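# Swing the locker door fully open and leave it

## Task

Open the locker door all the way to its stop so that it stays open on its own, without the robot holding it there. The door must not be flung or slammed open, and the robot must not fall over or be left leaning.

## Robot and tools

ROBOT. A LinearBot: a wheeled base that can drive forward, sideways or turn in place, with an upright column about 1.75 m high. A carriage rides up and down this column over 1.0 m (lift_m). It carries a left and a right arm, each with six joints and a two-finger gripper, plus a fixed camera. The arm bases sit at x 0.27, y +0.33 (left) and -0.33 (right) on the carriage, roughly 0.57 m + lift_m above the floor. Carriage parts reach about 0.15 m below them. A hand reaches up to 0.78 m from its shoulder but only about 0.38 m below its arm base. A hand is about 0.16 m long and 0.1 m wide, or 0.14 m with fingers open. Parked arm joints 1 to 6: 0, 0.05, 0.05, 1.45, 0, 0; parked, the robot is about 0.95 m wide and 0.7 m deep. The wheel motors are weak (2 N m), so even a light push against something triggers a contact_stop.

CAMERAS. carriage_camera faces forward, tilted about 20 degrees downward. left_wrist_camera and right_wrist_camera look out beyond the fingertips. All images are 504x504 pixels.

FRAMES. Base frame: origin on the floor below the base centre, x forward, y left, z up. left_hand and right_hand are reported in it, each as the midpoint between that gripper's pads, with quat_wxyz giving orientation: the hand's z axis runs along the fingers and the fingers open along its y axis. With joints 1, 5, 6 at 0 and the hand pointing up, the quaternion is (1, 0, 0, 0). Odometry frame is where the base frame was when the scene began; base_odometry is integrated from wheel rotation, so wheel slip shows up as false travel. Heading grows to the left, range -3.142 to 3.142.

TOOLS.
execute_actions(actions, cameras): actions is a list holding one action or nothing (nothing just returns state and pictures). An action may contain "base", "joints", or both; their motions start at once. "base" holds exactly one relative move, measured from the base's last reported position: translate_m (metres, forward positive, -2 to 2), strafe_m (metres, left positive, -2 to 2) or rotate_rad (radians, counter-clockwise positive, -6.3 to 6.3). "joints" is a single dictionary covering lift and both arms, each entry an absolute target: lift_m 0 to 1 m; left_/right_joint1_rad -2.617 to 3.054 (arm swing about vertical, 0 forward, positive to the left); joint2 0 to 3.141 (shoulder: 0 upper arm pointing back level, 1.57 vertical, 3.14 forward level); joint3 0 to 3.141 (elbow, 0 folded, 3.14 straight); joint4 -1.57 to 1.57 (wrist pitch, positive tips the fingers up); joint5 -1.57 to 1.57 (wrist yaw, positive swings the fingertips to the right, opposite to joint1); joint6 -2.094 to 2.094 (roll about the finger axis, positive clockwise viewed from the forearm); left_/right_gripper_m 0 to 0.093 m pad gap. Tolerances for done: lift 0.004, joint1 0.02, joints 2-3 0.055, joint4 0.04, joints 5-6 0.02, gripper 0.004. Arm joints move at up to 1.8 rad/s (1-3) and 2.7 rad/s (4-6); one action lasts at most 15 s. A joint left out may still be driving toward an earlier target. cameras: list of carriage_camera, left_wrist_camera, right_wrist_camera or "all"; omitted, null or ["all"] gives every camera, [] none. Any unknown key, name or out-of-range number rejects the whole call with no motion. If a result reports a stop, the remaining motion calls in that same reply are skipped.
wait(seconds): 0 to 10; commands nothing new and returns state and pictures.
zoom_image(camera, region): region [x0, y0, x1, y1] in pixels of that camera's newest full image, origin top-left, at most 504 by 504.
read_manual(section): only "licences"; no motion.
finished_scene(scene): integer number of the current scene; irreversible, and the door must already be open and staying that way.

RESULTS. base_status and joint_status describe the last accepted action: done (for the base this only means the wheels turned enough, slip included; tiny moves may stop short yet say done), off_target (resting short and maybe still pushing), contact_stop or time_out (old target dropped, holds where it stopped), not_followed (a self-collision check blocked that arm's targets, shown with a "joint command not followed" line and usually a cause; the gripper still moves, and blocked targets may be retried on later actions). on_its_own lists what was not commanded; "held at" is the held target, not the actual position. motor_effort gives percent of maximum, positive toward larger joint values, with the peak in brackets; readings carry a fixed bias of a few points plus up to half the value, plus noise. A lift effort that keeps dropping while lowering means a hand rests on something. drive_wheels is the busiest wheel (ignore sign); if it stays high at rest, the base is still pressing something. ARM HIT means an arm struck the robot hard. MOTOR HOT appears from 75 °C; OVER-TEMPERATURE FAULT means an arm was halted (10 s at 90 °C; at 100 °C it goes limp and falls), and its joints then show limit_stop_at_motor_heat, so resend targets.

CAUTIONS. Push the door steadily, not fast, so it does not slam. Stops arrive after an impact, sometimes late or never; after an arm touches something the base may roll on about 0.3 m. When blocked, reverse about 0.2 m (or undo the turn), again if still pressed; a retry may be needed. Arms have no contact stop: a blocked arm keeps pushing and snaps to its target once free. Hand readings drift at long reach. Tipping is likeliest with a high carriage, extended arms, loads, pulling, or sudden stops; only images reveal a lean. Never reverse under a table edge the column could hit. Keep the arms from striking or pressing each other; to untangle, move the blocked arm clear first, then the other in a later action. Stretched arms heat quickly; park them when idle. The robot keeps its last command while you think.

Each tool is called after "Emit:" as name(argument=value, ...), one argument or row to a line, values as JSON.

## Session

Emit:
execute_actions(
  actions=[],
)

Scene clock: 0.00 s.
base_odometry: x=+0.000 y=+0.000 heading=+0.000 (m, m, rad; odometry frame)
base_status: not commanded
joint_positions: lift_m=+0.298 left_joint1_rad=+0.020 left_joint2_rad=+0.043 left_joint3_rad=+0.044 left_joint4_rad=+1.389 left_joint5_rad=-0.009 left_joint6_rad=-0.030 left_gripper_m=+0.095 right_joint1_rad=+0.008 right_joint2_rad=+0.061 right_joint3_rad=+0.021 right_joint4_rad=+1.434 right_joint5_rad=-0.005 right_joint6_rad=+0.005 right_gripper_m=+0.094
joint_status: not commanded
motor_effort: lift_m=+23 drive_wheels=+1 (%)
left_hand: x=+0.3042 y=+0.3326 z=+1.2975 quat_wxyz=(+0.996, -0.007, +0.090, -0.005) (m; base frame)
right_hand: x=+0.3056 y=-0.3288 z=+1.2925 quat_wxyz=(+0.996, -0.003, +0.088, +0.007) (m; base frame)
pictures: carriage_camera, left_wrist_camera, right_wrist_camera
Images, in order (width x height): carriage_camera 504x504, left_wrist_camera 504x504, right_wrist_camera 504x504.

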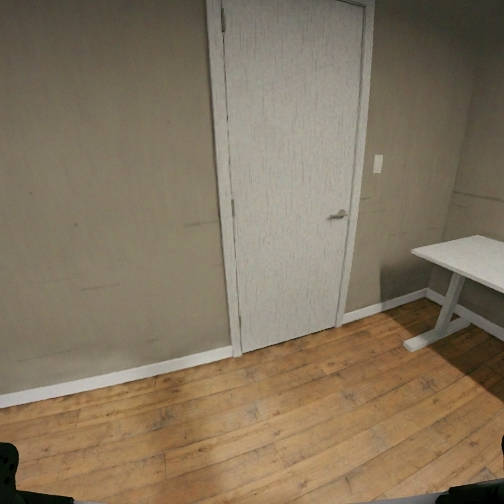

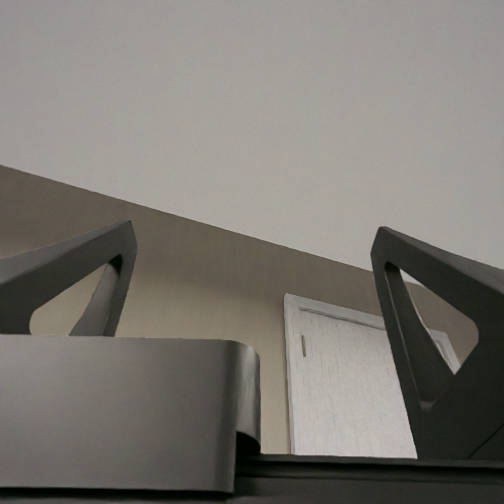

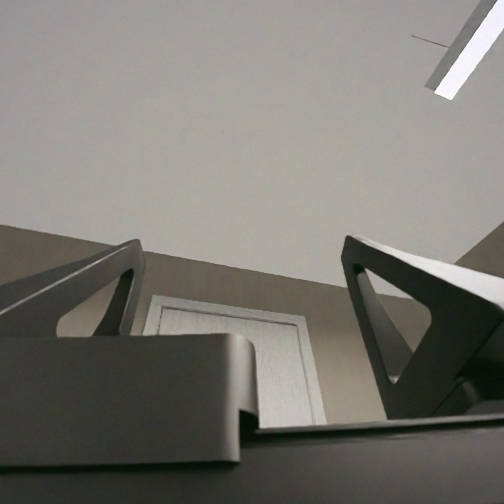

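Emit:
execute_actions(
  actions=[
    {"base":{"rotate_rad":-2.74},"joints":{"right_joint1_rad":0,"right_joint3_rad":0.06,"right_joint4_rad":0,"right_joint6_rad":-1.57,"right_gripper_m":0.055}},
  ],
  cameras=["carriage_camera"],
)

Scene clock: 10.23 s.
base_odometry: x=+0.000 y=+0.000 heading=-2.739 (m, m, rad; odometry frame)
base_status: done
joint_positions: lift_m=+0.298 left_joint1_rad=+0.020 left_joint2_rad=+0.043 left_joint3_rad=+0.044 left_joint4_rad=+1.386 left_joint5_rad=-0.009 left_joint6_rad=-0.030 left_gripper_m=+0.095 right_joint1_rad=+0.006 right_joint2_rad=+0.061 right_joint3_rad=+0.035 right_joint4_rad=+0.000 right_joint5_rad=-0.005 right_joint6_rad=-1.565 right_gripper_m=+0.055
joint_status: all done
motor_effort: lift_m=+23(23) drive_wheels=+11(30) (%)
left_hand: x=+0.3050 y=+0.3326 z=+1.2974 quat_wxyz=(+0.996, -0.007, +0.092, -0.005) (m; base frame)
right_hand: x=+0.5073 y=-0.3278 z=+1.0477 quat_wxyz=(+0.498, -0.508, +0.505, -0.490) (m; base frame)
pictures: carriage_camera
Images, in order (width x height): carriage_camera 504x504.

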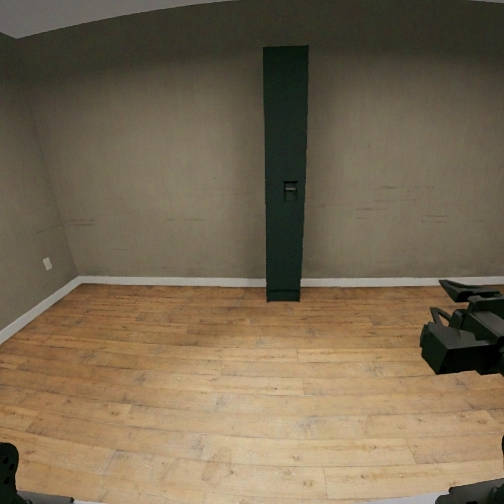

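Emit:
execute_actions(
  actions=[
    {"base":{"translate_m":1.42},"joints":{"right_joint6_rad":1.57,"lift_m":0.29}},
  ],
  cameras=["carriage_camera","right_wrist_camera"],
)

Scene clock: 18.53 s.
base_odometry: x=-1.307 y=-0.555 heading=-2.740 (m, m, rad; odometry frame)
base_status: done
joint_positions: lift_m=+0.290 left_joint1_rad=+0.020 left_joint2_rad=+0.043 left_joint3_rad=+0.044 left_joint4_rad=+1.390 left_joint5_rad=-0.009 left_joint6_rad=-0.030 left_gripper_m=+0.095 right_joint1_rad=+0.006 right_joint2_rad=+0.061 right_joint3_rad=+0.037 right_joint4_rad=-0.005 right_joint5_rad=-0.005 right_joint6_rad=+1.565 right_gripper_m=+0.055
joint_status: all done
motor_effort: lift_m=+21(21) drive_wheels=-6(32) (%)
left_hand: x=+0.3040 y=+0.3326 z=+1.2899 quat_wxyz=(+0.996, -0.007, +0.090, -0.005) (m; base frame)
right_hand: x=+0.5072 y=-0.3278 z=+1.0398 quat_wxyz=(+0.492, +0.503, +0.511, +0.494) (m; base frame)
pictures: carriage_camera, right_wrist_camera
Images, in order (width x height): carriage_camera 504x504, right_wrist_camera 504x504.

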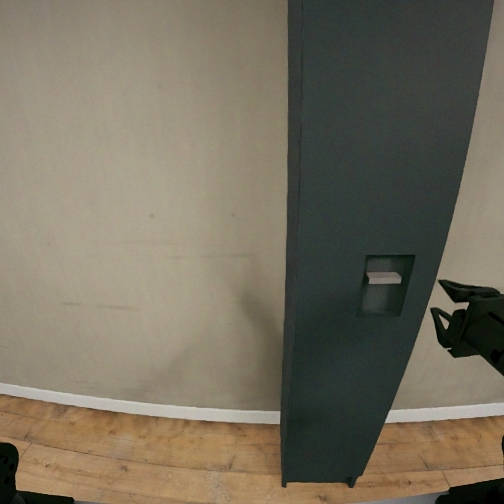

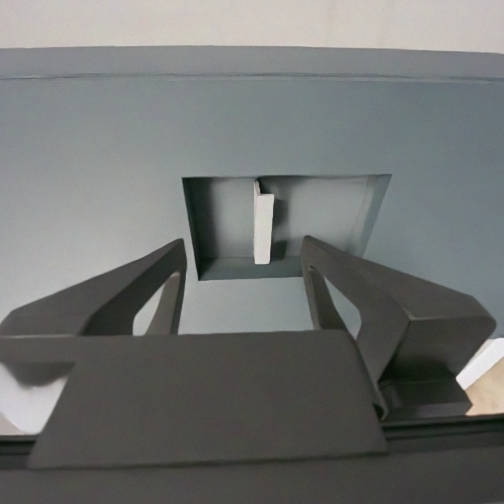

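Emit:
execute_actions(
  actions=[
    {"base":{"strafe_m":0.065},"joints":{"lift_m":0.274}},
  ],
  cameras=[],
)

Emit:
execute_actions(
  actions=[
    {"base":{"translate_m":0.105}},
  ],
  cameras=["right_wrist_camera"],
)

Scene clock: 25.03 s.
base_odometry: x=-1.282 y=-0.615 heading=-2.740 (m, m, rad; odometry frame)
base_status: done
joint_positions: lift_m=+0.274 left_joint1_rad=+0.020 left_joint2_rad=+0.043 left_joint3_rad=+0.044 left_joint4_rad=+1.389 left_joint5_rad=-0.009 left_joint6_rad=-0.030 left_gripper_m=+0.095 right_joint1_rad=+0.006 right_joint2_rad=+0.061 right_joint3_rad=+0.039 right_joint4_rad=-0.010 right_joint5_rad=-0.005 right_joint6_rad=+1.565 right_gripper_m=+0.055
joint_status: all done
motor_effort: lift_m=+21(22) drive_wheels=-2(25) (%)
left_hand: x=+0.3044 y=+0.3325 z=+1.2738 quat_wxyz=(+0.996, -0.007, +0.091, -0.005) (m; base frame)
right_hand: x=+0.5071 y=-0.3278 z=+1.0236 quat_wxyz=(+0.491, +0.504, +0.512, +0.493) (m; base frame)
pictures: none
No camera images: the call's "cameras" was empty. Leave "cameras" out to get every camera's image.

Scene clock: 26.73 s.
base_odometry: x=-1.378 y=-0.656 heading=-2.740 (m, m, rad; odometry frame)
base_status: done
joint_positions: lift_m=+0.274 left_joint1_rad=+0.020 left_joint2_rad=+0.043 left_joint3_rad=+0.044 left_joint4_rad=+1.389 left_joint5_rad=-0.009 left_joint6_rad=-0.030 left_gripper_m=+0.095 right_joint1_rad=+0.006 right_joint2_rad=+0.061 right_joint3_rad=+0.039 right_joint4_rad=-0.010 right_joint5_rad=-0.005 right_joint6_rad=+1.565 right_gripper_m=+0.055
joint_status: not commanded
motor_effort: lift_m=+21(21) drive_wheels=-4(22) (%)
left_hand: x=+0.3044 y=+0.3326 z=+1.2738 quat_wxyz=(+0.996, -0.007, +0.091, -0.005) (m; base frame)
right_hand: x=+0.5071 y=-0.3278 z=+1.0236 quat_wxyz=(+0.491, +0.504, +0.512, +0.493) (m; base frame)
pictures: right_wrist_camera
Images, in order (width x height): right_wrist_camera 504x504.

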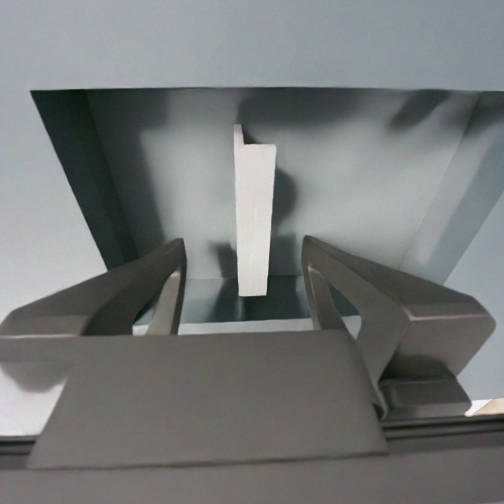

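Emit:
execute_actions(
  actions=[
    {"base":{"translate_m":0.013}},
  ],
  cameras=[],
)

Emit:
execute_actions(
  actions=[
    {"joints":{"right_gripper_m":0}},
  ],
  cameras=["right_wrist_camera"],
)

Emit:
execute_actions(
  actions=[
    {"joints":{"lift_m":0.3,"right_joint3_rad":0.18,"right_joint4_rad":0.23}},
  ],
  cameras=["right_wrist_camera"],
)

Emit:
execute_actions(
  actions=[
    {"base":{"translate_m":-0.05},"joints":{"right_joint5_rad":-0.03}},
  ],
  cameras=["carriage_camera","right_wrist_camera"],
)

Scene clock: 32.80 s.
base_odometry: x=-1.390 y=-0.661 heading=-2.739 (m, m, rad; odometry frame)
base_status: done
joint_positions: lift_m=+0.274 left_joint1_rad=+0.020 left_joint2_rad=+0.043 left_joint3_rad=+0.044 left_joint4_rad=+1.389 left_joint5_rad=-0.009 left_joint6_rad=-0.030 left_gripper_m=+0.095 right_joint1_rad=+0.006 right_joint2_rad=+0.061 right_joint3_rad=+0.039 right_joint4_rad=-0.010 right_joint5_rad=-0.005 right_joint6_rad=+1.565 right_gripper_m=+0.055
joint_status: not commanded
motor_effort: lift_m=+21(21) drive_wheels=-4(27) (%)
left_hand: x=+0.3043 y=+0.3325 z=+1.2738 quat_wxyz=(+0.996, -0.007, +0.091, -0.005) (m; base frame)
right_hand: x=+0.5071 y=-0.3278 z=+1.0236 quat_wxyz=(+0.491, +0.504, +0.512, +0.493) (m; base frame)
pictures: none
No camera images: the call's "cameras" was empty. Leave "cameras" out to get every camera's image.

Scene clock: 33.40 s.
base_odometry: x=-1.390 y=-0.661 heading=-2.739 (m, m, rad; odometry frame)
base_status: not commanded
joint_positions: lift_m=+0.274 left_joint1_rad=+0.020 left_joint2_rad=+0.043 left_joint3_rad=+0.044 left_joint4_rad=+1.389 left_joint5_rad=-0.009 left_joint6_rad=-0.030 left_gripper_m=+0.095 right_joint1_rad=+0.006 right_joint2_rad=+0.061 right_joint3_rad=+0.039 right_joint4_rad=-0.020 right_joint5_rad=-0.005 right_joint6_rad=+1.566 right_gripper_m=+0.012
joint_status: right_gripper_m off_target (ended at +0.012, target +0.000)
motor_effort: lift_m=+21(21) drive_wheels=-4(4) (%)
left_hand: x=+0.3044 y=+0.3326 z=+1.2738 quat_wxyz=(+0.996, -0.007, +0.091, -0.005) (m; base frame)
right_hand: x=+0.5070 y=-0.3278 z=+1.0210 quat_wxyz=(+0.488, +0.506, +0.514, +0.491) (m; base frame)
pictures: right_wrist_camera
Images, in order (width x height): right_wrist_camera 504x504.

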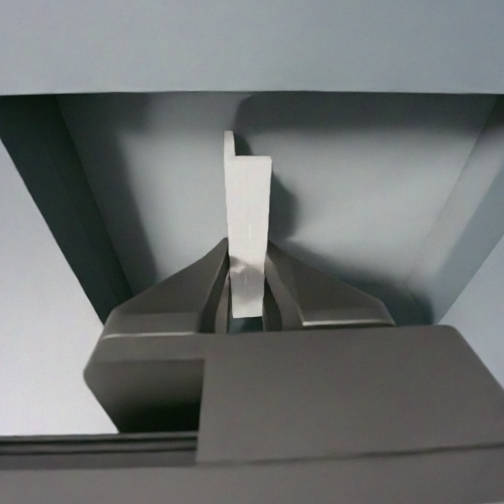

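Scene clock: 34.23 s.
base_odometry: x=-1.390 y=-0.661 heading=-2.739 (m, m, rad; odometry frame)
base_status: not commanded
joint_positions: lift_m=+0.300 left_joint1_rad=+0.020 left_joint2_rad=+0.043 left_joint3_rad=+0.044 left_joint4_rad=+1.389 left_joint5_rad=-0.009 left_joint6_rad=-0.030 left_gripper_m=+0.095 right_joint1_rad=+0.006 right_joint2_rad=+0.078 right_joint3_rad=+0.055 right_joint4_rad=-0.057 right_joint5_rad=-0.006 right_joint6_rad=+1.567 right_gripper_m=+0.013
joint_status: right_joint3_rad off_target (ended at +0.055, target +0.180); right_joint4_rad off_target (ended at -0.057, target +0.230); the others done
motor_effort: lift_m=+27(31) drive_wheels=+4(4) (%)
left_hand: x=+0.3044 y=+0.3326 z=+1.2992 quat_wxyz=(+0.996, -0.007, +0.091, -0.005) (m; base frame)
right_hand: x=+0.5068 y=-0.3277 z=+1.0413 quat_wxyz=(+0.478, +0.516, +0.523, +0.481) (m; base frame)
pictures: right_wrist_camera
Images, in order (width x height): right_wrist_camera 504x504.

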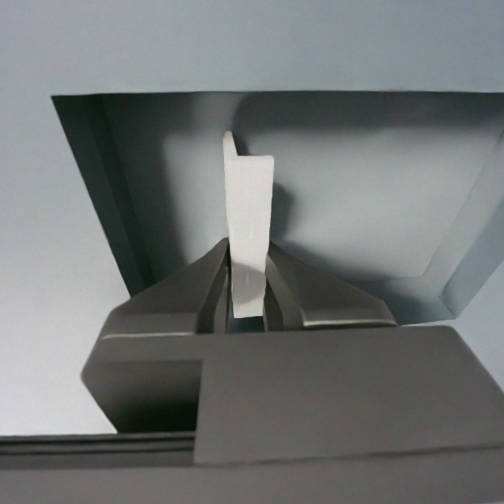

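Scene clock: 35.57 s.
base_odometry: x=-1.344 y=-0.641 heading=-2.739 (m, m, rad; odometry frame)
base_status: done
joint_positions: lift_m=+0.300 left_joint1_rad=+0.020 left_joint2_rad=+0.043 left_joint3_rad=+0.044 left_joint4_rad=+1.389 left_joint5_rad=-0.009 left_joint6_rad=-0.030 left_gripper_m=+0.095 right_joint1_rad=+0.003 right_joint2_rad=+0.078 right_joint3_rad=+0.055 right_joint4_rad=-0.056 right_joint5_rad=-0.056 right_joint6_rad=+1.591 right_gripper_m=+0.013
joint_status: right_joint5_rad off_target (ended at -0.056, target -0.030)
motor_effort: lift_m=+27(27) drive_wheels=-4(30) (%)
left_hand: x=+0.3044 y=+0.3326 z=+1.2992 quat_wxyz=(+0.996, -0.007, +0.091, -0.005) (m; base frame)
right_hand: x=+0.5065 y=-0.3197 z=+1.0414 quat_wxyz=(+0.459, +0.510, +0.528, +0.499) (m; base frame)
pictures: carriage_camera, right_wrist_camera
Images, in order (width x height): carriage_camera 504x504, right_wrist_camera 504x504.

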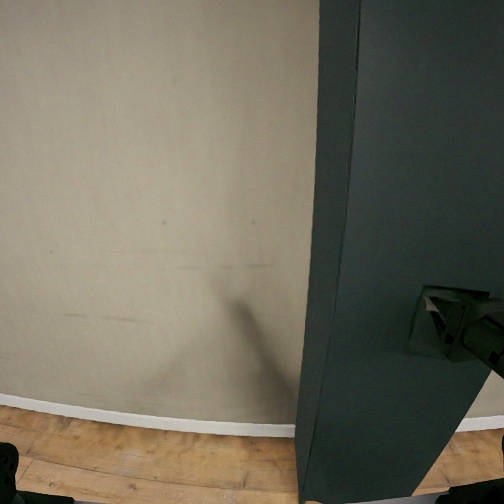

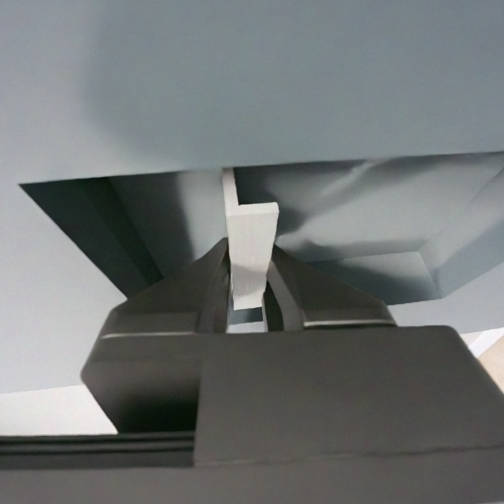

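Emit:
execute_actions(
  actions=[
    {"base":{"strafe_m":0.14},"joints":{"right_joint5_rad":0.65,"right_joint3_rad":0.06,"right_joint4_rad":0,"lift_m":0.272}},
  ],
  cameras=["right_wrist_camera"],
)

Emit:
execute_actions(
  actions=[
    {"base":{"strafe_m":0.12},"joints":{"right_joint5_rad":1.15}},
  ],
  cameras=["carriage_camera","right_wrist_camera"],
)

Scene clock: 43.23 s.
base_odometry: x=-1.290 y=-0.770 heading=-2.740 (m, m, rad; odometry frame)
base_status: done
joint_positions: lift_m=+0.272 left_joint1_rad=+0.020 left_joint2_rad=+0.043 left_joint3_rad=+0.044 left_joint4_rad=+1.389 left_joint5_rad=-0.009 left_joint6_rad=-0.030 left_gripper_m=+0.095 right_joint1_rad=-0.006 right_joint2_rad=+0.078 right_joint3_rad=+0.051 right_joint4_rad=-0.029 right_joint5_rad=+0.708 right_joint6_rad=+1.576 right_gripper_m=+0.012
joint_status: right_joint5_rad off_target (ended at +0.708, target +0.650); the others done
motor_effort: lift_m=+22(22) drive_wheels=-1(23) (%)
left_hand: x=+0.3044 y=+0.3325 z=+1.2717 quat_wxyz=(+0.996, -0.007, +0.091, -0.005) (m; base frame)
right_hand: x=+0.4655 y=-0.4431 z=+1.0209 quat_wxyz=(+0.634, +0.652, +0.310, +0.277) (m; base frame)
pictures: right_wrist_camera
Images, in order (width x height): right_wrist_camera 504x504.

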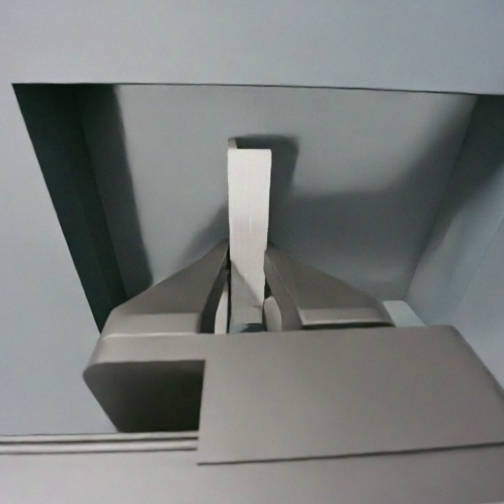

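Scene clock: 44.90 s.
base_odometry: x=-1.243 y=-0.881 heading=-2.740 (m, m, rad; odometry frame)
base_status: done
joint_positions: lift_m=+0.272 left_joint1_rad=+0.020 left_joint2_rad=+0.043 left_joint3_rad=+0.044 left_joint4_rad=+1.389 left_joint5_rad=-0.009 left_joint6_rad=-0.030 left_gripper_m=+0.095 right_joint1_rad=-0.002 right_joint2_rad=+0.078 right_joint3_rad=+0.051 right_joint4_rad=-0.044 right_joint5_rad=+1.188 right_joint6_rad=+1.610 right_gripper_m=+0.012
joint_status: right_joint5_rad off_target (ended at +1.188, target +1.150)
motor_effort: lift_m=+22(22) drive_wheels=-2(30) (%)
left_hand: x=+0.3044 y=+0.3325 z=+1.2717 quat_wxyz=(+0.996, -0.007, +0.091, -0.005) (m; base frame)
right_hand: x=+0.3995 y=-0.4897 z=+1.0225 quat_wxyz=(+0.687, +0.702, +0.145, +0.123) (m; base frame)
pictures: carriage_camera, right_wrist_camera
Images, in order (width x height): carriage_camera 504x504, right_wrist_camera 504x504.

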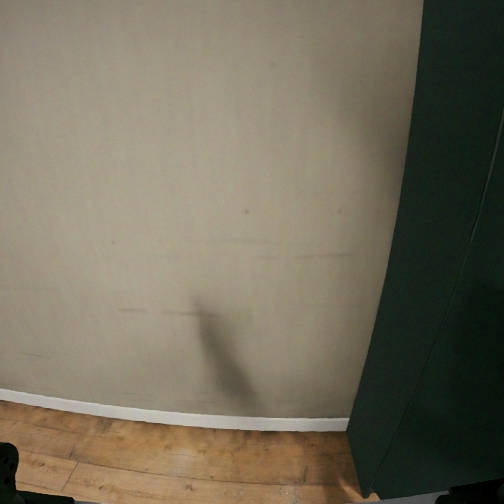

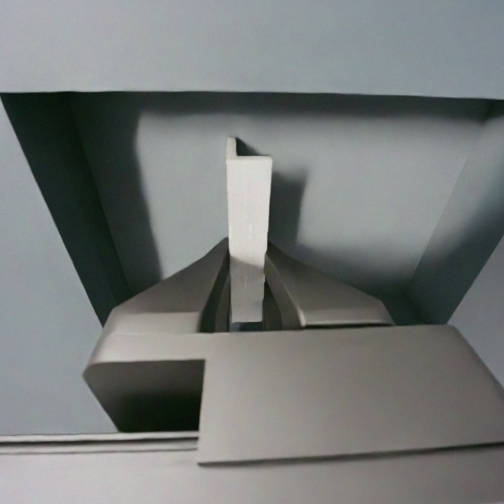

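Emit:
execute_actions(
  actions=[
    {"base":{"strafe_m":0.07},"joints":{"right_joint5_rad":1.3}},
  ],
  cameras=["right_wrist_camera"],
)

Emit:
execute_actions(
  actions=[
    {"base":{"translate_m":0.055},"joints":{"right_joint5_rad":1.57,"right_joint1_rad":-0.05}},
  ],
  cameras=[],
)

Emit:
execute_actions(
  actions=[
    {"base":{"strafe_m":0.07},"joints":{"right_joint1_rad":0}},
  ],
  cameras=["carriage_camera","right_wrist_camera"],
)

Scene clock: 55.37 s.
base_odometry: x=-1.216 y=-0.946 heading=-2.740 (m, m, rad; odometry frame)
base_status: done
joint_positions: lift_m=+0.272 left_joint1_rad=+0.020 left_joint2_rad=+0.043 left_joint3_rad=+0.044 left_joint4_rad=+1.389 left_joint5_rad=-0.009 left_joint6_rad=-0.030 left_gripper_m=+0.095 right_joint1_rad=-0.002 right_joint2_rad=+0.078 right_joint3_rad=+0.045 right_joint4_rad=-0.040 right_joint5_rad=+1.284 right_joint6_rad=+1.615 right_gripper_m=+0.012
joint_status: all done
motor_effort: lift_m=+22(22) drive_wheels=-1(31) (%)
left_hand: x=+0.3044 y=+0.3325 z=+1.2717 quat_wxyz=(+0.996, -0.007, +0.091, -0.005) (m; base frame)
right_hand: x=+0.3843 y=-0.4951 z=+1.0221 quat_wxyz=(+0.694, +0.706, +0.110, +0.091) (m; base frame)
pictures: right_wrist_camera
Images, in order (width x height): right_wrist_camera 504x504.

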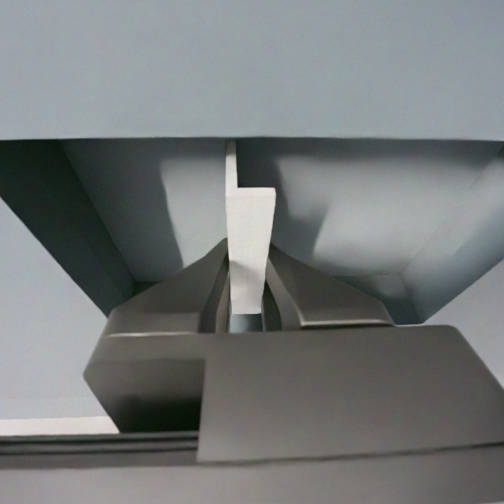

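Scene clock: 56.70 s.
base_odometry: x=-1.266 y=-0.967 heading=-2.740 (m, m, rad; odometry frame)
base_status: done
joint_positions: lift_m=+0.272 left_joint1_rad=+0.020 left_joint2_rad=+0.043 left_joint3_rad=+0.044 left_joint4_rad=+1.390 left_joint5_rad=-0.009 left_joint6_rad=-0.030 left_gripper_m=+0.095 right_joint1_rad=-0.112 right_joint2_rad=+0.056 right_joint3_rad=+0.045 right_joint4_rad=-0.078 right_joint5_rad=+1.373 right_joint6_rad=+1.631 right_gripper_m=+0.011
joint_status: right_joint1_rad not_followed (moved -0.110 of -0.048); right_joint5_rad not_followed (moved +0.089 of +0.286)
joint sent to its limit — the command would take right_joint5_rad past its upper limit, so that joint was sent only as far as its limit.
motor_effort: lift_m=+22(22) drive_wheels=+22(38) (%)
left_hand: x=+0.3040 y=+0.3324 z=+1.2718 quat_wxyz=(+0.996, -0.007, +0.090, -0.005) (m; base frame)
right_hand: x=+0.3486 y=-0.5097 z=+1.0209 quat_wxyz=(+0.701, +0.712, +0.040, +0.020) (m; base frame)
pictures: none
ARM HIT: the robot struck itself hard.
joint command not followed: on one or more control steps a check withheld the commanded joint targets of the right arm, and it was not sent them on those steps. On the call's last step the targets were still withheld.
cause: the commanded joint targets would bring two parts of the arm too close to each other (its wrist (the part past joint 4) and its wrist camera, with right_joint5_rad and right_joint6_rad between them); next, command targets that bring no two parts of the arm closer together.
No camera images: the call's "cameras" was empty. Leave "cameras" out to get every camera's image.

Scene clock: 58.17 s.
base_odometry: x=-1.239 y=-1.031 heading=-2.741 (m, m, rad; odometry frame)
base_status: done
joint_positions: lift_m=+0.272 left_joint1_rad=+0.020 left_joint2_rad=+0.043 left_joint3_rad=+0.044 left_joint4_rad=+1.390 left_joint5_rad=-0.009 left_joint6_rad=-0.030 left_gripper_m=+0.095 right_joint1_rad=-0.046 right_joint2_rad=+0.056 right_joint3_rad=+0.045 right_joint4_rad=-0.071 right_joint5_rad=+1.363 right_joint6_rad=+1.632 right_gripper_m=+0.011
joint_status: right_joint1_rad not_followed (moved +0.066 of +0.112)
on_its_own: right_joint5_rad still aims at your old target +1.570
motor_effort: lift_m=+22(22) drive_wheels=-3(48) (%)
left_hand: x=+0.3041 y=+0.3324 z=+1.2718 quat_wxyz=(+0.996, -0.007, +0.090, -0.005) (m; base frame)
right_hand: x=+0.3620 y=-0.5031 z=+1.0216 quat_wxyz=(+0.699, +0.710, +0.064, +0.050) (m; base frame)
pictures: carriage_camera, right_wrist_camera
joint command not followed: on one or more control steps a check withheld the commanded joint targets of the right arm, and it was not sent them on those steps. On the call's last step the targets were still withheld.
cause: the commanded joint targets would bring two parts of the arm too close to each other (its forearm (the part past joint 3) and its wrist camera, with the joints from right_joint4_rad to right_joint6_rad between them); next, command targets that bring no two parts of the arm closer together.
Images, in order (width x height): carriage_camera 504x504, right_wrist_camera 504x504.

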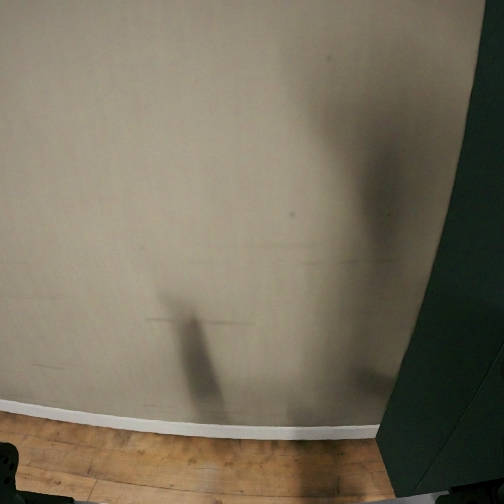

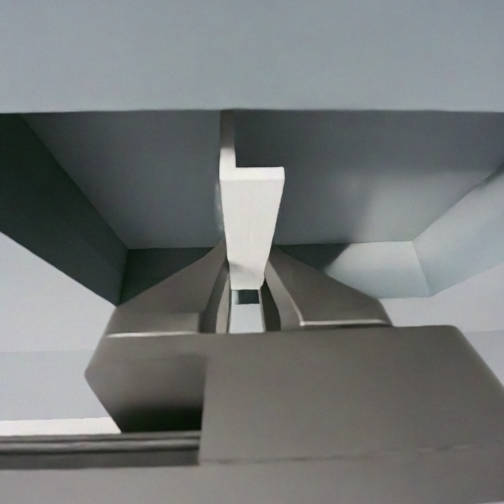

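Emit:
execute_actions(
  actions=[
    {"base":{"strafe_m":0.06},"joints":{"right_joint5_rad":1.25,"right_gripper_m":0.045}},
  ],
  cameras=["right_wrist_camera"],
)

Emit:
execute_actions(
  actions=[
    {"joints":{"right_joint5_rad":-0.2}},
  ],
  cameras=[],
)

Emit:
execute_actions(
  actions=[
    {"base":{"translate_m":-0.33},"joints":{"right_joint5_rad":-1.0,"right_joint6_rad":0,"right_gripper_m":0,"lift_m":0.2}},
  ],
  cameras=[],
)

Emit:
execute_actions(
  actions=[
    {"base":{"strafe_m":-0.43},"joints":{"right_joint2_rad":0.8,"right_joint3_rad":0.8,"lift_m":0.3}},
  ],
  cameras=["carriage_camera","right_wrist_camera"],
)

Scene clock: 65.60 s.
base_odometry: x=-1.215 y=-1.087 heading=-2.741 (m, m, rad; odometry frame)
base_status: done
joint_positions: lift_m=+0.272 left_joint1_rad=+0.020 left_joint2_rad=+0.043 left_joint3_rad=+0.044 left_joint4_rad=+1.389 left_joint5_rad=-0.009 left_joint6_rad=-0.030 left_gripper_m=+0.095 right_joint1_rad=-0.006 right_joint2_rad=+0.056 right_joint3_rad=+0.046 right_joint4_rad=-0.019 right_joint5_rad=+1.261 right_joint6_rad=+1.577 right_gripper_m=+0.045
joint_status: all done
on_its_own: right_joint1_rad moved +0.040 to your old target +0.000
motor_effort: lift_m=+22(22) drive_wheels=-2(29) (%)
left_hand: x=+0.3042 y=+0.3325 z=+1.2718 quat_wxyz=(+0.996, -0.007, +0.090, -0.005) (m; base frame)
right_hand: x=+0.3860 y=-0.4945 z=+1.0271 quat_wxyz=(+0.697, +0.701, +0.115, +0.099) (m; base frame)
pictures: right_wrist_camera
joint command not followed: on one or more control steps a check withheld the commanded joint targets of the right arm, and it was not sent them on those steps.
cause: the commanded joint targets would bring two parts of the arm too close to each other (its forearm (the part past joint 3) and its wrist camera, with the joints from right_joint4_rad to right_joint6_rad between them); next, command targets that bring no two parts of the arm closer together.
Images, in order (width x height): right_wrist_camera 504x504.

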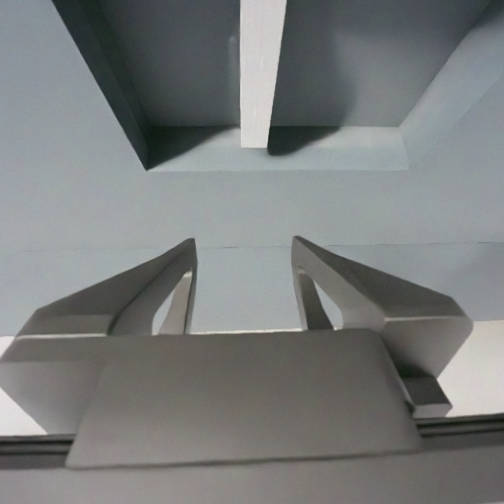

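Scene clock: 67.27 s.
base_odometry: x=-1.215 y=-1.087 heading=-2.741 (m, m, rad; odometry frame)
base_status: not commanded
joint_positions: lift_m=+0.272 left_joint1_rad=+0.020 left_joint2_rad=+0.043 left_joint3_rad=+0.044 left_joint4_rad=+1.389 left_joint5_rad=-0.009 left_joint6_rad=-0.030 left_gripper_m=+0.095 right_joint1_rad=-0.006 right_joint2_rad=+0.056 right_joint3_rad=+0.046 right_joint4_rad=-0.019 right_joint5_rad=-0.190 right_joint6_rad=+1.577 right_gripper_m=+0.045
joint_status: all done
motor_effort: lift_m=+22(22) drive_wheels=-2(2) (%)
left_hand: x=+0.3042 y=+0.3325 z=+1.2718 quat_wxyz=(+0.996, -0.007, +0.090, -0.005) (m; base frame)
right_hand: x=+0.5035 y=-0.2990 z=+1.0237 quat_wxyz=(+0.442, +0.462, +0.549, +0.539) (m; base frame)
pictures: none
No camera images: the call's "cameras" was empty. Leave "cameras" out to get every camera's image.

Scene clock: 69.97 s.
base_odometry: x=-0.911 y=-0.958 heading=-2.741 (m, m, rad; odometry frame)
base_status: done
joint_positions: lift_m=+0.200 left_joint1_rad=+0.020 left_joint2_rad=+0.043 left_joint3_rad=+0.044 left_joint4_rad=+1.388 left_joint5_rad=-0.009 left_joint6_rad=-0.030 left_gripper_m=+0.095 right_joint1_rad=-0.006 right_joint2_rad=+0.056 right_joint3_rad=+0.046 right_joint4_rad=-0.012 right_joint5_rad=-0.989 right_joint6_rad=+0.006 right_gripper_m=+0.000
joint_status: all done
motor_effort: lift_m=+21(21) drive_wheels=-2(23) (%)
left_hand: x=+0.3044 y=+0.3325 z=+1.1998 quat_wxyz=(+0.996, -0.007, +0.091, -0.005) (m; base frame)
right_hand: x=+0.4298 y=-0.1874 z=+0.9552 quat_wxyz=(+0.615, -0.328, +0.631, +0.339) (m; base frame)
pictures: none
No camera images: the call's "cameras" was empty. Leave "cameras" out to get every camera's image.

Scene clock: 73.00 s.
base_odometry: x=-1.079 y=-0.562 heading=-2.741 (m, m, rad; odometry frame)
base_status: done
joint_positions: lift_m=+0.300 left_joint1_rad=+0.020 left_joint2_rad=+0.043 left_joint3_rad=+0.044 left_joint4_rad=+1.388 left_joint5_rad=-0.009 left_joint6_rad=-0.030 left_gripper_m=+0.095 right_joint1_rad=-0.006 right_joint2_rad=+0.786 right_joint3_rad=+0.774 right_joint4_rad=+0.000 right_joint5_rad=-0.993 right_joint6_rad=+0.005 right_gripper_m=+0.000
joint_status: all done
motor_effort: lift_m=+24(30) drive_wheels=-3(22) (%)
left_hand: x=+0.3044 y=+0.3326 z=+1.2995 quat_wxyz=(+0.996, -0.007, +0.091, -0.005) (m; base frame)
right_hand: x=+0.5064 y=-0.1876 z=+1.2284 quat_wxyz=(+0.619, -0.331, +0.627, +0.338) (m; base frame)
pictures: carriage_camera, right_wrist_camera
Images, in order (width x height): carriage_camera 504x504, right_wrist_camera 504x504.

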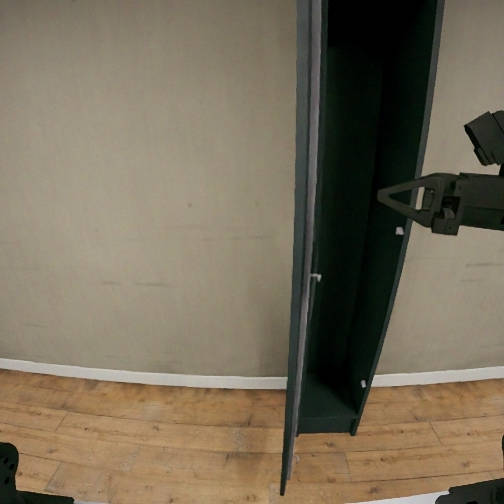

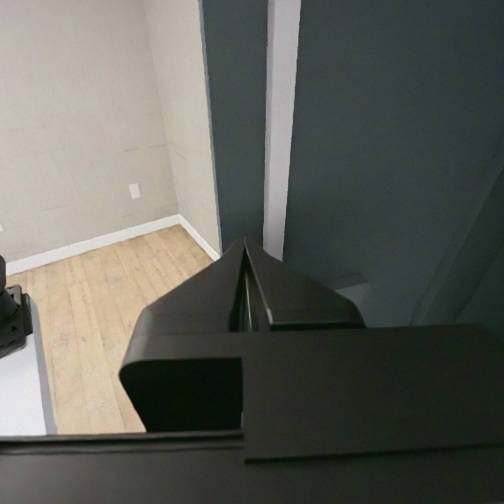

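Emit:
execute_actions(
  actions=[
    {"base":{"strafe_m":0.03},"joints":{"right_joint2_rad":1.4,"right_joint3_rad":1.4}},
  ],
  cameras=["carriage_camera"],
)

Emit:
execute_actions(
  actions=[
    {"base":{"strafe_m":0.03}},
  ],
  cameras=["carriage_camera"],
)

Emit:
execute_actions(
  actions=[
    {"base":{"strafe_m":0.04}},
  ],
  cameras=["carriage_camera"],
)

Emit:
execute_actions(
  actions=[
    {"base":{"strafe_m":0.04}},
  ],
  cameras=["carriage_camera","right_wrist_camera"],
)

Scene clock: 78.80 s.
base_odometry: x=-1.067 y=-0.590 heading=-2.742 (m, m, rad; odometry frame)
base_status: done
joint_positions: lift_m=+0.300 left_joint1_rad=+0.020 left_joint2_rad=+0.043 left_joint3_rad=+0.044 left_joint4_rad=+1.389 left_joint5_rad=-0.009 left_joint6_rad=-0.030 left_gripper_m=+0.095 right_joint1_rad=-0.006 right_joint2_rad=+1.395 right_joint3_rad=+1.370 right_joint4_rad=-0.001 right_joint5_rad=-0.993 right_joint6_rad=+0.005 right_gripper_m=+0.000
joint_status: all done
motor_effort: lift_m=+24(24) drive_wheels=+2(28) (%)
left_hand: x=+0.3044 y=+0.3326 z=+1.2995 quat_wxyz=(+0.996, -0.007, +0.091, -0.005) (m; base frame)
right_hand: x=+0.6475 y=-0.1884 z=+1.2957 quat_wxyz=(+0.614, -0.329, +0.632, +0.341) (m; base frame)
pictures: carriage_camera
Images, in order (width x height): carriage_camera 504x504.

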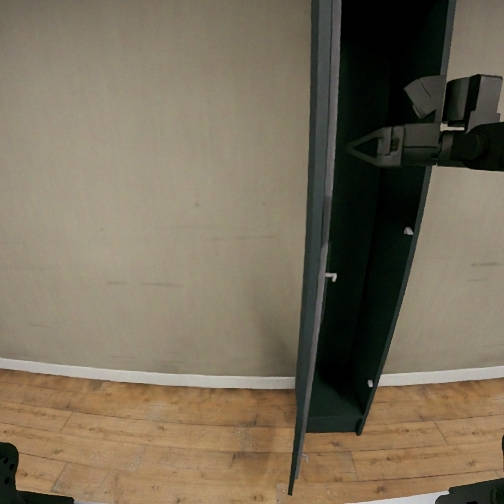

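Scene clock: 79.77 s.
base_odometry: x=-1.056 y=-0.617 heading=-2.741 (m, m, rad; odometry frame)
base_status: done
joint_positions: lift_m=+0.300 left_joint1_rad=+0.020 left_joint2_rad=+0.043 left_joint3_rad=+0.044 left_joint4_rad=+1.389 left_joint5_rad=-0.009 left_joint6_rad=-0.030 left_gripper_m=+0.095 right_joint1_rad=-0.004 right_joint2_rad=+1.395 right_joint3_rad=+1.370 right_joint4_rad=-0.001 right_joint5_rad=-0.993 right_joint6_rad=+0.005 right_gripper_m=+0.000
joint_status: not commanded
motor_effort: lift_m=+24(24) drive_wheels=+3(26) (%)
left_hand: x=+0.3044 y=+0.3326 z=+1.2995 quat_wxyz=(+0.996, -0.007, +0.091, -0.005) (m; base frame)
right_hand: x=+0.6472 y=-0.1875 z=+1.2957 quat_wxyz=(+0.613, -0.330, +0.631, +0.342) (m; base frame)
pictures: carriage_camera
Images, in order (width x height): carriage_camera 504x504.

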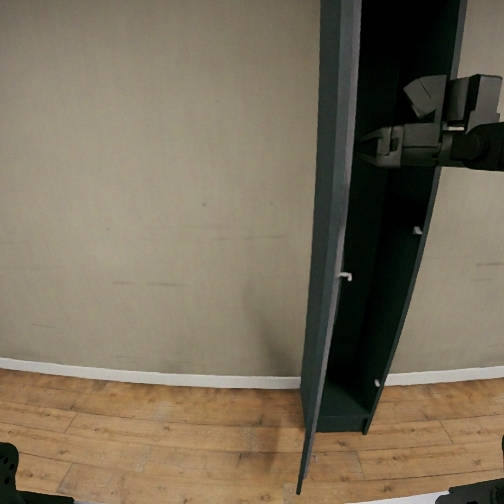

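Scene clock: 80.87 s.
base_odometry: x=-1.040 y=-0.654 heading=-2.741 (m, m, rad; odometry frame)
base_status: done
joint_positions: lift_m=+0.300 left_joint1_rad=+0.020 left_joint2_rad=+0.043 left_joint3_rad=+0.044 left_joint4_rad=+1.389 left_joint5_rad=-0.009 left_joint6_rad=-0.030 left_gripper_m=+0.095 right_joint1_rad=-0.004 right_joint2_rad=+1.395 right_joint3_rad=+1.370 right_joint4_rad=-0.001 right_joint5_rad=-0.988 right_joint6_rad=+0.005 right_gripper_m=+0.000
joint_status: not commanded
motor_effort: lift_m=+24(24) drive_wheels=+5(23) (%)
left_hand: x=+0.3044 y=+0.3326 z=+1.2995 quat_wxyz=(+0.996, -0.007, +0.091, -0.005) (m; base frame)
right_hand: x=+0.6479 y=-0.1881 z=+1.2955 quat_wxyz=(+0.614, -0.328, +0.632, +0.340) (m; base frame)
pictures: carriage_camera
Images, in order (width x height): carriage_camera 504x504.

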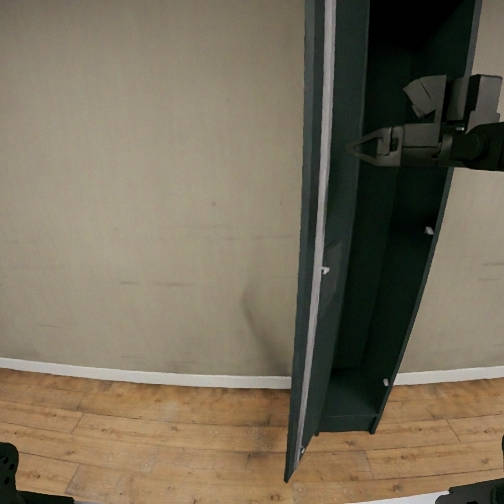

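Scene clock: 82.03 s.
base_odometry: x=-1.025 y=-0.691 heading=-2.741 (m, m, rad; odometry frame)
base_status: done
joint_positions: lift_m=+0.300 left_joint1_rad=+0.020 left_joint2_rad=+0.043 left_joint3_rad=+0.044 left_joint4_rad=+1.389 left_joint5_rad=-0.009 left_joint6_rad=-0.030 left_gripper_m=+0.095 right_joint1_rad=-0.004 right_joint2_rad=+1.395 right_joint3_rad=+1.370 right_joint4_rad=-0.001 right_joint5_rad=-0.988 right_joint6_rad=+0.005 right_gripper_m=+0.000
joint_status: not commanded
motor_effort: lift_m=+24(24) drive_wheels=+4(18) (%)
left_hand: x=+0.3044 y=+0.3326 z=+1.2995 quat_wxyz=(+0.996, -0.007, +0.091, -0.005) (m; base frame)
right_hand: x=+0.6479 y=-0.1881 z=+1.2955 quat_wxyz=(+0.614, -0.328, +0.632, +0.340) (m; base frame)
pictures: carriage_camera, right_wrist_camera
Images, in order (width x height): carriage_camera 504x504, right_wrist_camera 504x504.

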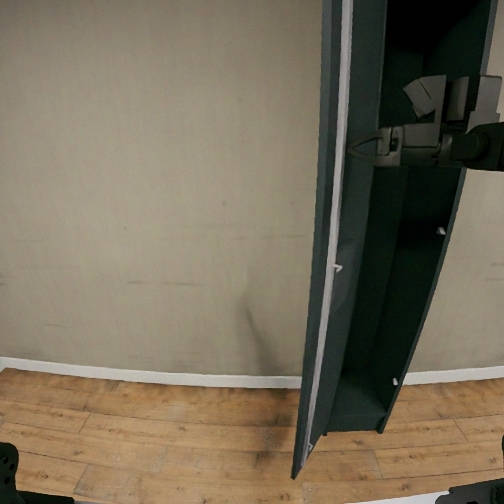

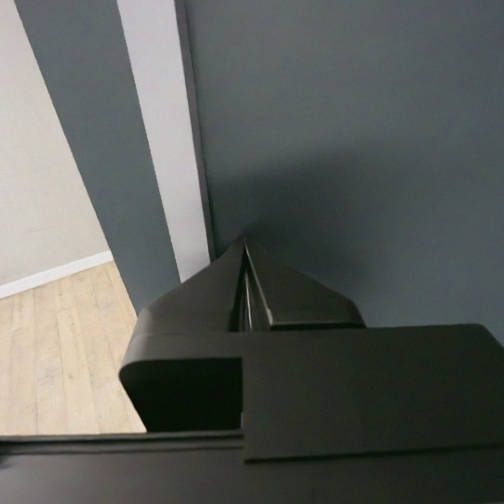

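Emit:
execute_actions(
  actions=[
    {"base":{"translate_m":0.04}},
  ],
  cameras=["carriage_camera"],
)

Emit:
execute_actions(
  actions=[
    {"base":{"strafe_m":0.05}},
  ],
  cameras=["carriage_camera"],
)

Emit:
execute_actions(
  actions=[
    {"base":{"translate_m":0.018}},
  ],
  cameras=["carriage_camera","right_wrist_camera"],
)

Scene clock: 86.57 s.
base_odometry: x=-1.061 y=-0.707 heading=-2.741 (m, m, rad; odometry frame)
base_status: done
joint_positions: lift_m=+0.300 left_joint1_rad=+0.020 left_joint2_rad=+0.043 left_joint3_rad=+0.044 left_joint4_rad=+1.388 left_joint5_rad=-0.009 left_joint6_rad=-0.030 left_gripper_m=+0.095 right_joint1_rad=-0.004 right_joint2_rad=+1.395 right_joint3_rad=+1.370 right_joint4_rad=-0.003 right_joint5_rad=-1.009 right_joint6_rad=+0.005 right_gripper_m=+0.000
joint_status: not commanded
motor_effort: lift_m=+24(24) drive_wheels=-6(14) (%)
left_hand: x=+0.3044 y=+0.3326 z=+1.2995 quat_wxyz=(+0.996, -0.007, +0.091, -0.005) (m; base frame)
right_hand: x=+0.6449 y=-0.1862 z=+1.2953 quat_wxyz=(+0.610, -0.334, +0.629, +0.347) (m; base frame)
pictures: carriage_camera
Images, in order (width x height): carriage_camera 504x504.

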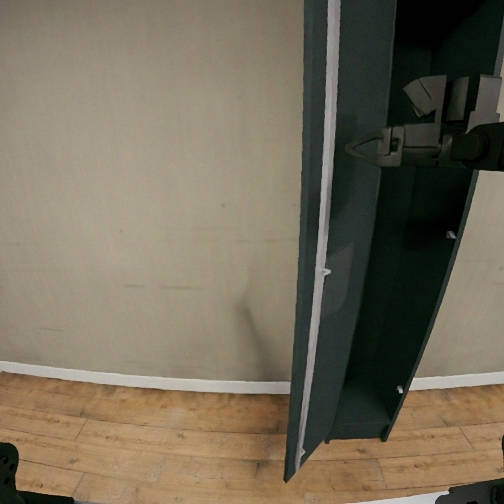

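Scene clock: 87.90 s.
base_odometry: x=-1.042 y=-0.753 heading=-2.741 (m, m, rad; odometry frame)
base_status: done
joint_positions: lift_m=+0.300 left_joint1_rad=+0.020 left_joint2_rad=+0.043 left_joint3_rad=+0.044 left_joint4_rad=+1.388 left_joint5_rad=-0.009 left_joint6_rad=-0.030 left_gripper_m=+0.095 right_joint1_rad=-0.003 right_joint2_rad=+1.395 right_joint3_rad=+1.370 right_joint4_rad=-0.004 right_joint5_rad=-1.006 right_joint6_rad=+0.005 right_gripper_m=+0.000
joint_status: not commanded
motor_effort: lift_m=+24(24) drive_wheels=-2(28) (%)
left_hand: x=+0.3044 y=+0.3325 z=+1.2995 quat_wxyz=(+0.996, -0.007, +0.091, -0.005) (m; base frame)
right_hand: x=+0.6451 y=-0.1859 z=+1.2952 quat_wxyz=(+0.610, -0.334, +0.630, +0.346) (m; base frame)
pictures: carriage_camera
Images, in order (width x height): carriage_camera 504x504.

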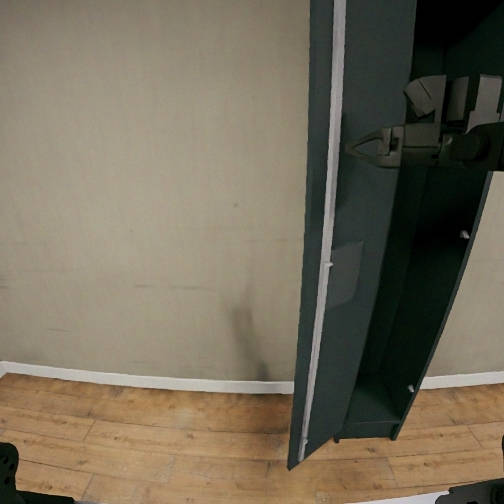

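Scene clock: 88.77 s.
base_odometry: x=-1.058 y=-0.760 heading=-2.740 (m, m, rad; odometry frame)
base_status: done
joint_positions: lift_m=+0.300 left_joint1_rad=+0.020 left_joint2_rad=+0.043 left_joint3_rad=+0.044 left_joint4_rad=+1.388 left_joint5_rad=-0.009 left_joint6_rad=-0.030 left_gripper_m=+0.095 right_joint1_rad=-0.003 right_joint2_rad=+1.395 right_joint3_rad=+1.370 right_joint4_rad=-0.004 right_joint5_rad=-1.006 right_joint6_rad=+0.005 right_gripper_m=+0.000
joint_status: not commanded
motor_effort: lift_m=+24(24) drive_wheels=-4(16) (%)
left_hand: x=+0.3045 y=+0.3325 z=+1.2995 quat_wxyz=(+0.996, -0.007, +0.091, -0.005) (m; base frame)
right_hand: x=+0.6451 y=-0.1859 z=+1.2952 quat_wxyz=(+0.610, -0.334, +0.630, +0.346) (m; base frame)
pictures: carriage_camera, right_wrist_camera
Images, in order (width x height): carriage_camera 504x504, right_wrist_camera 504x504.

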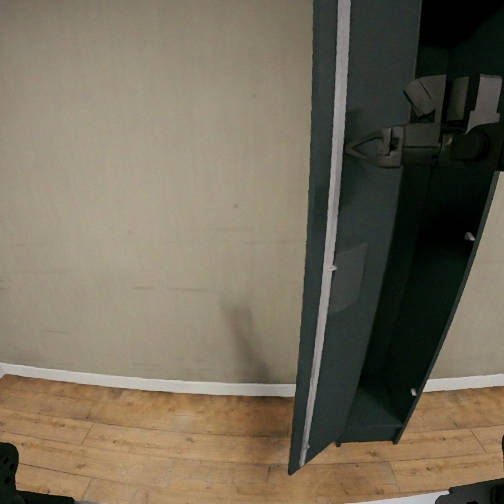

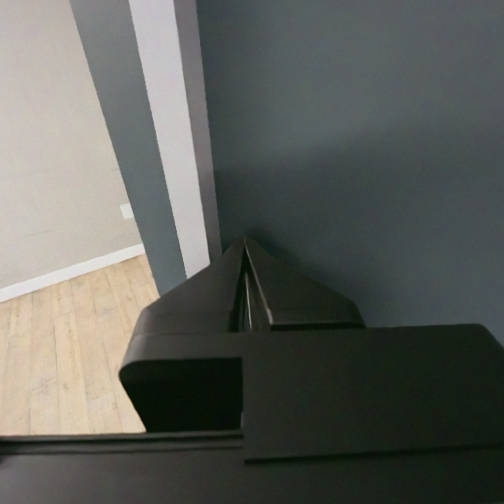

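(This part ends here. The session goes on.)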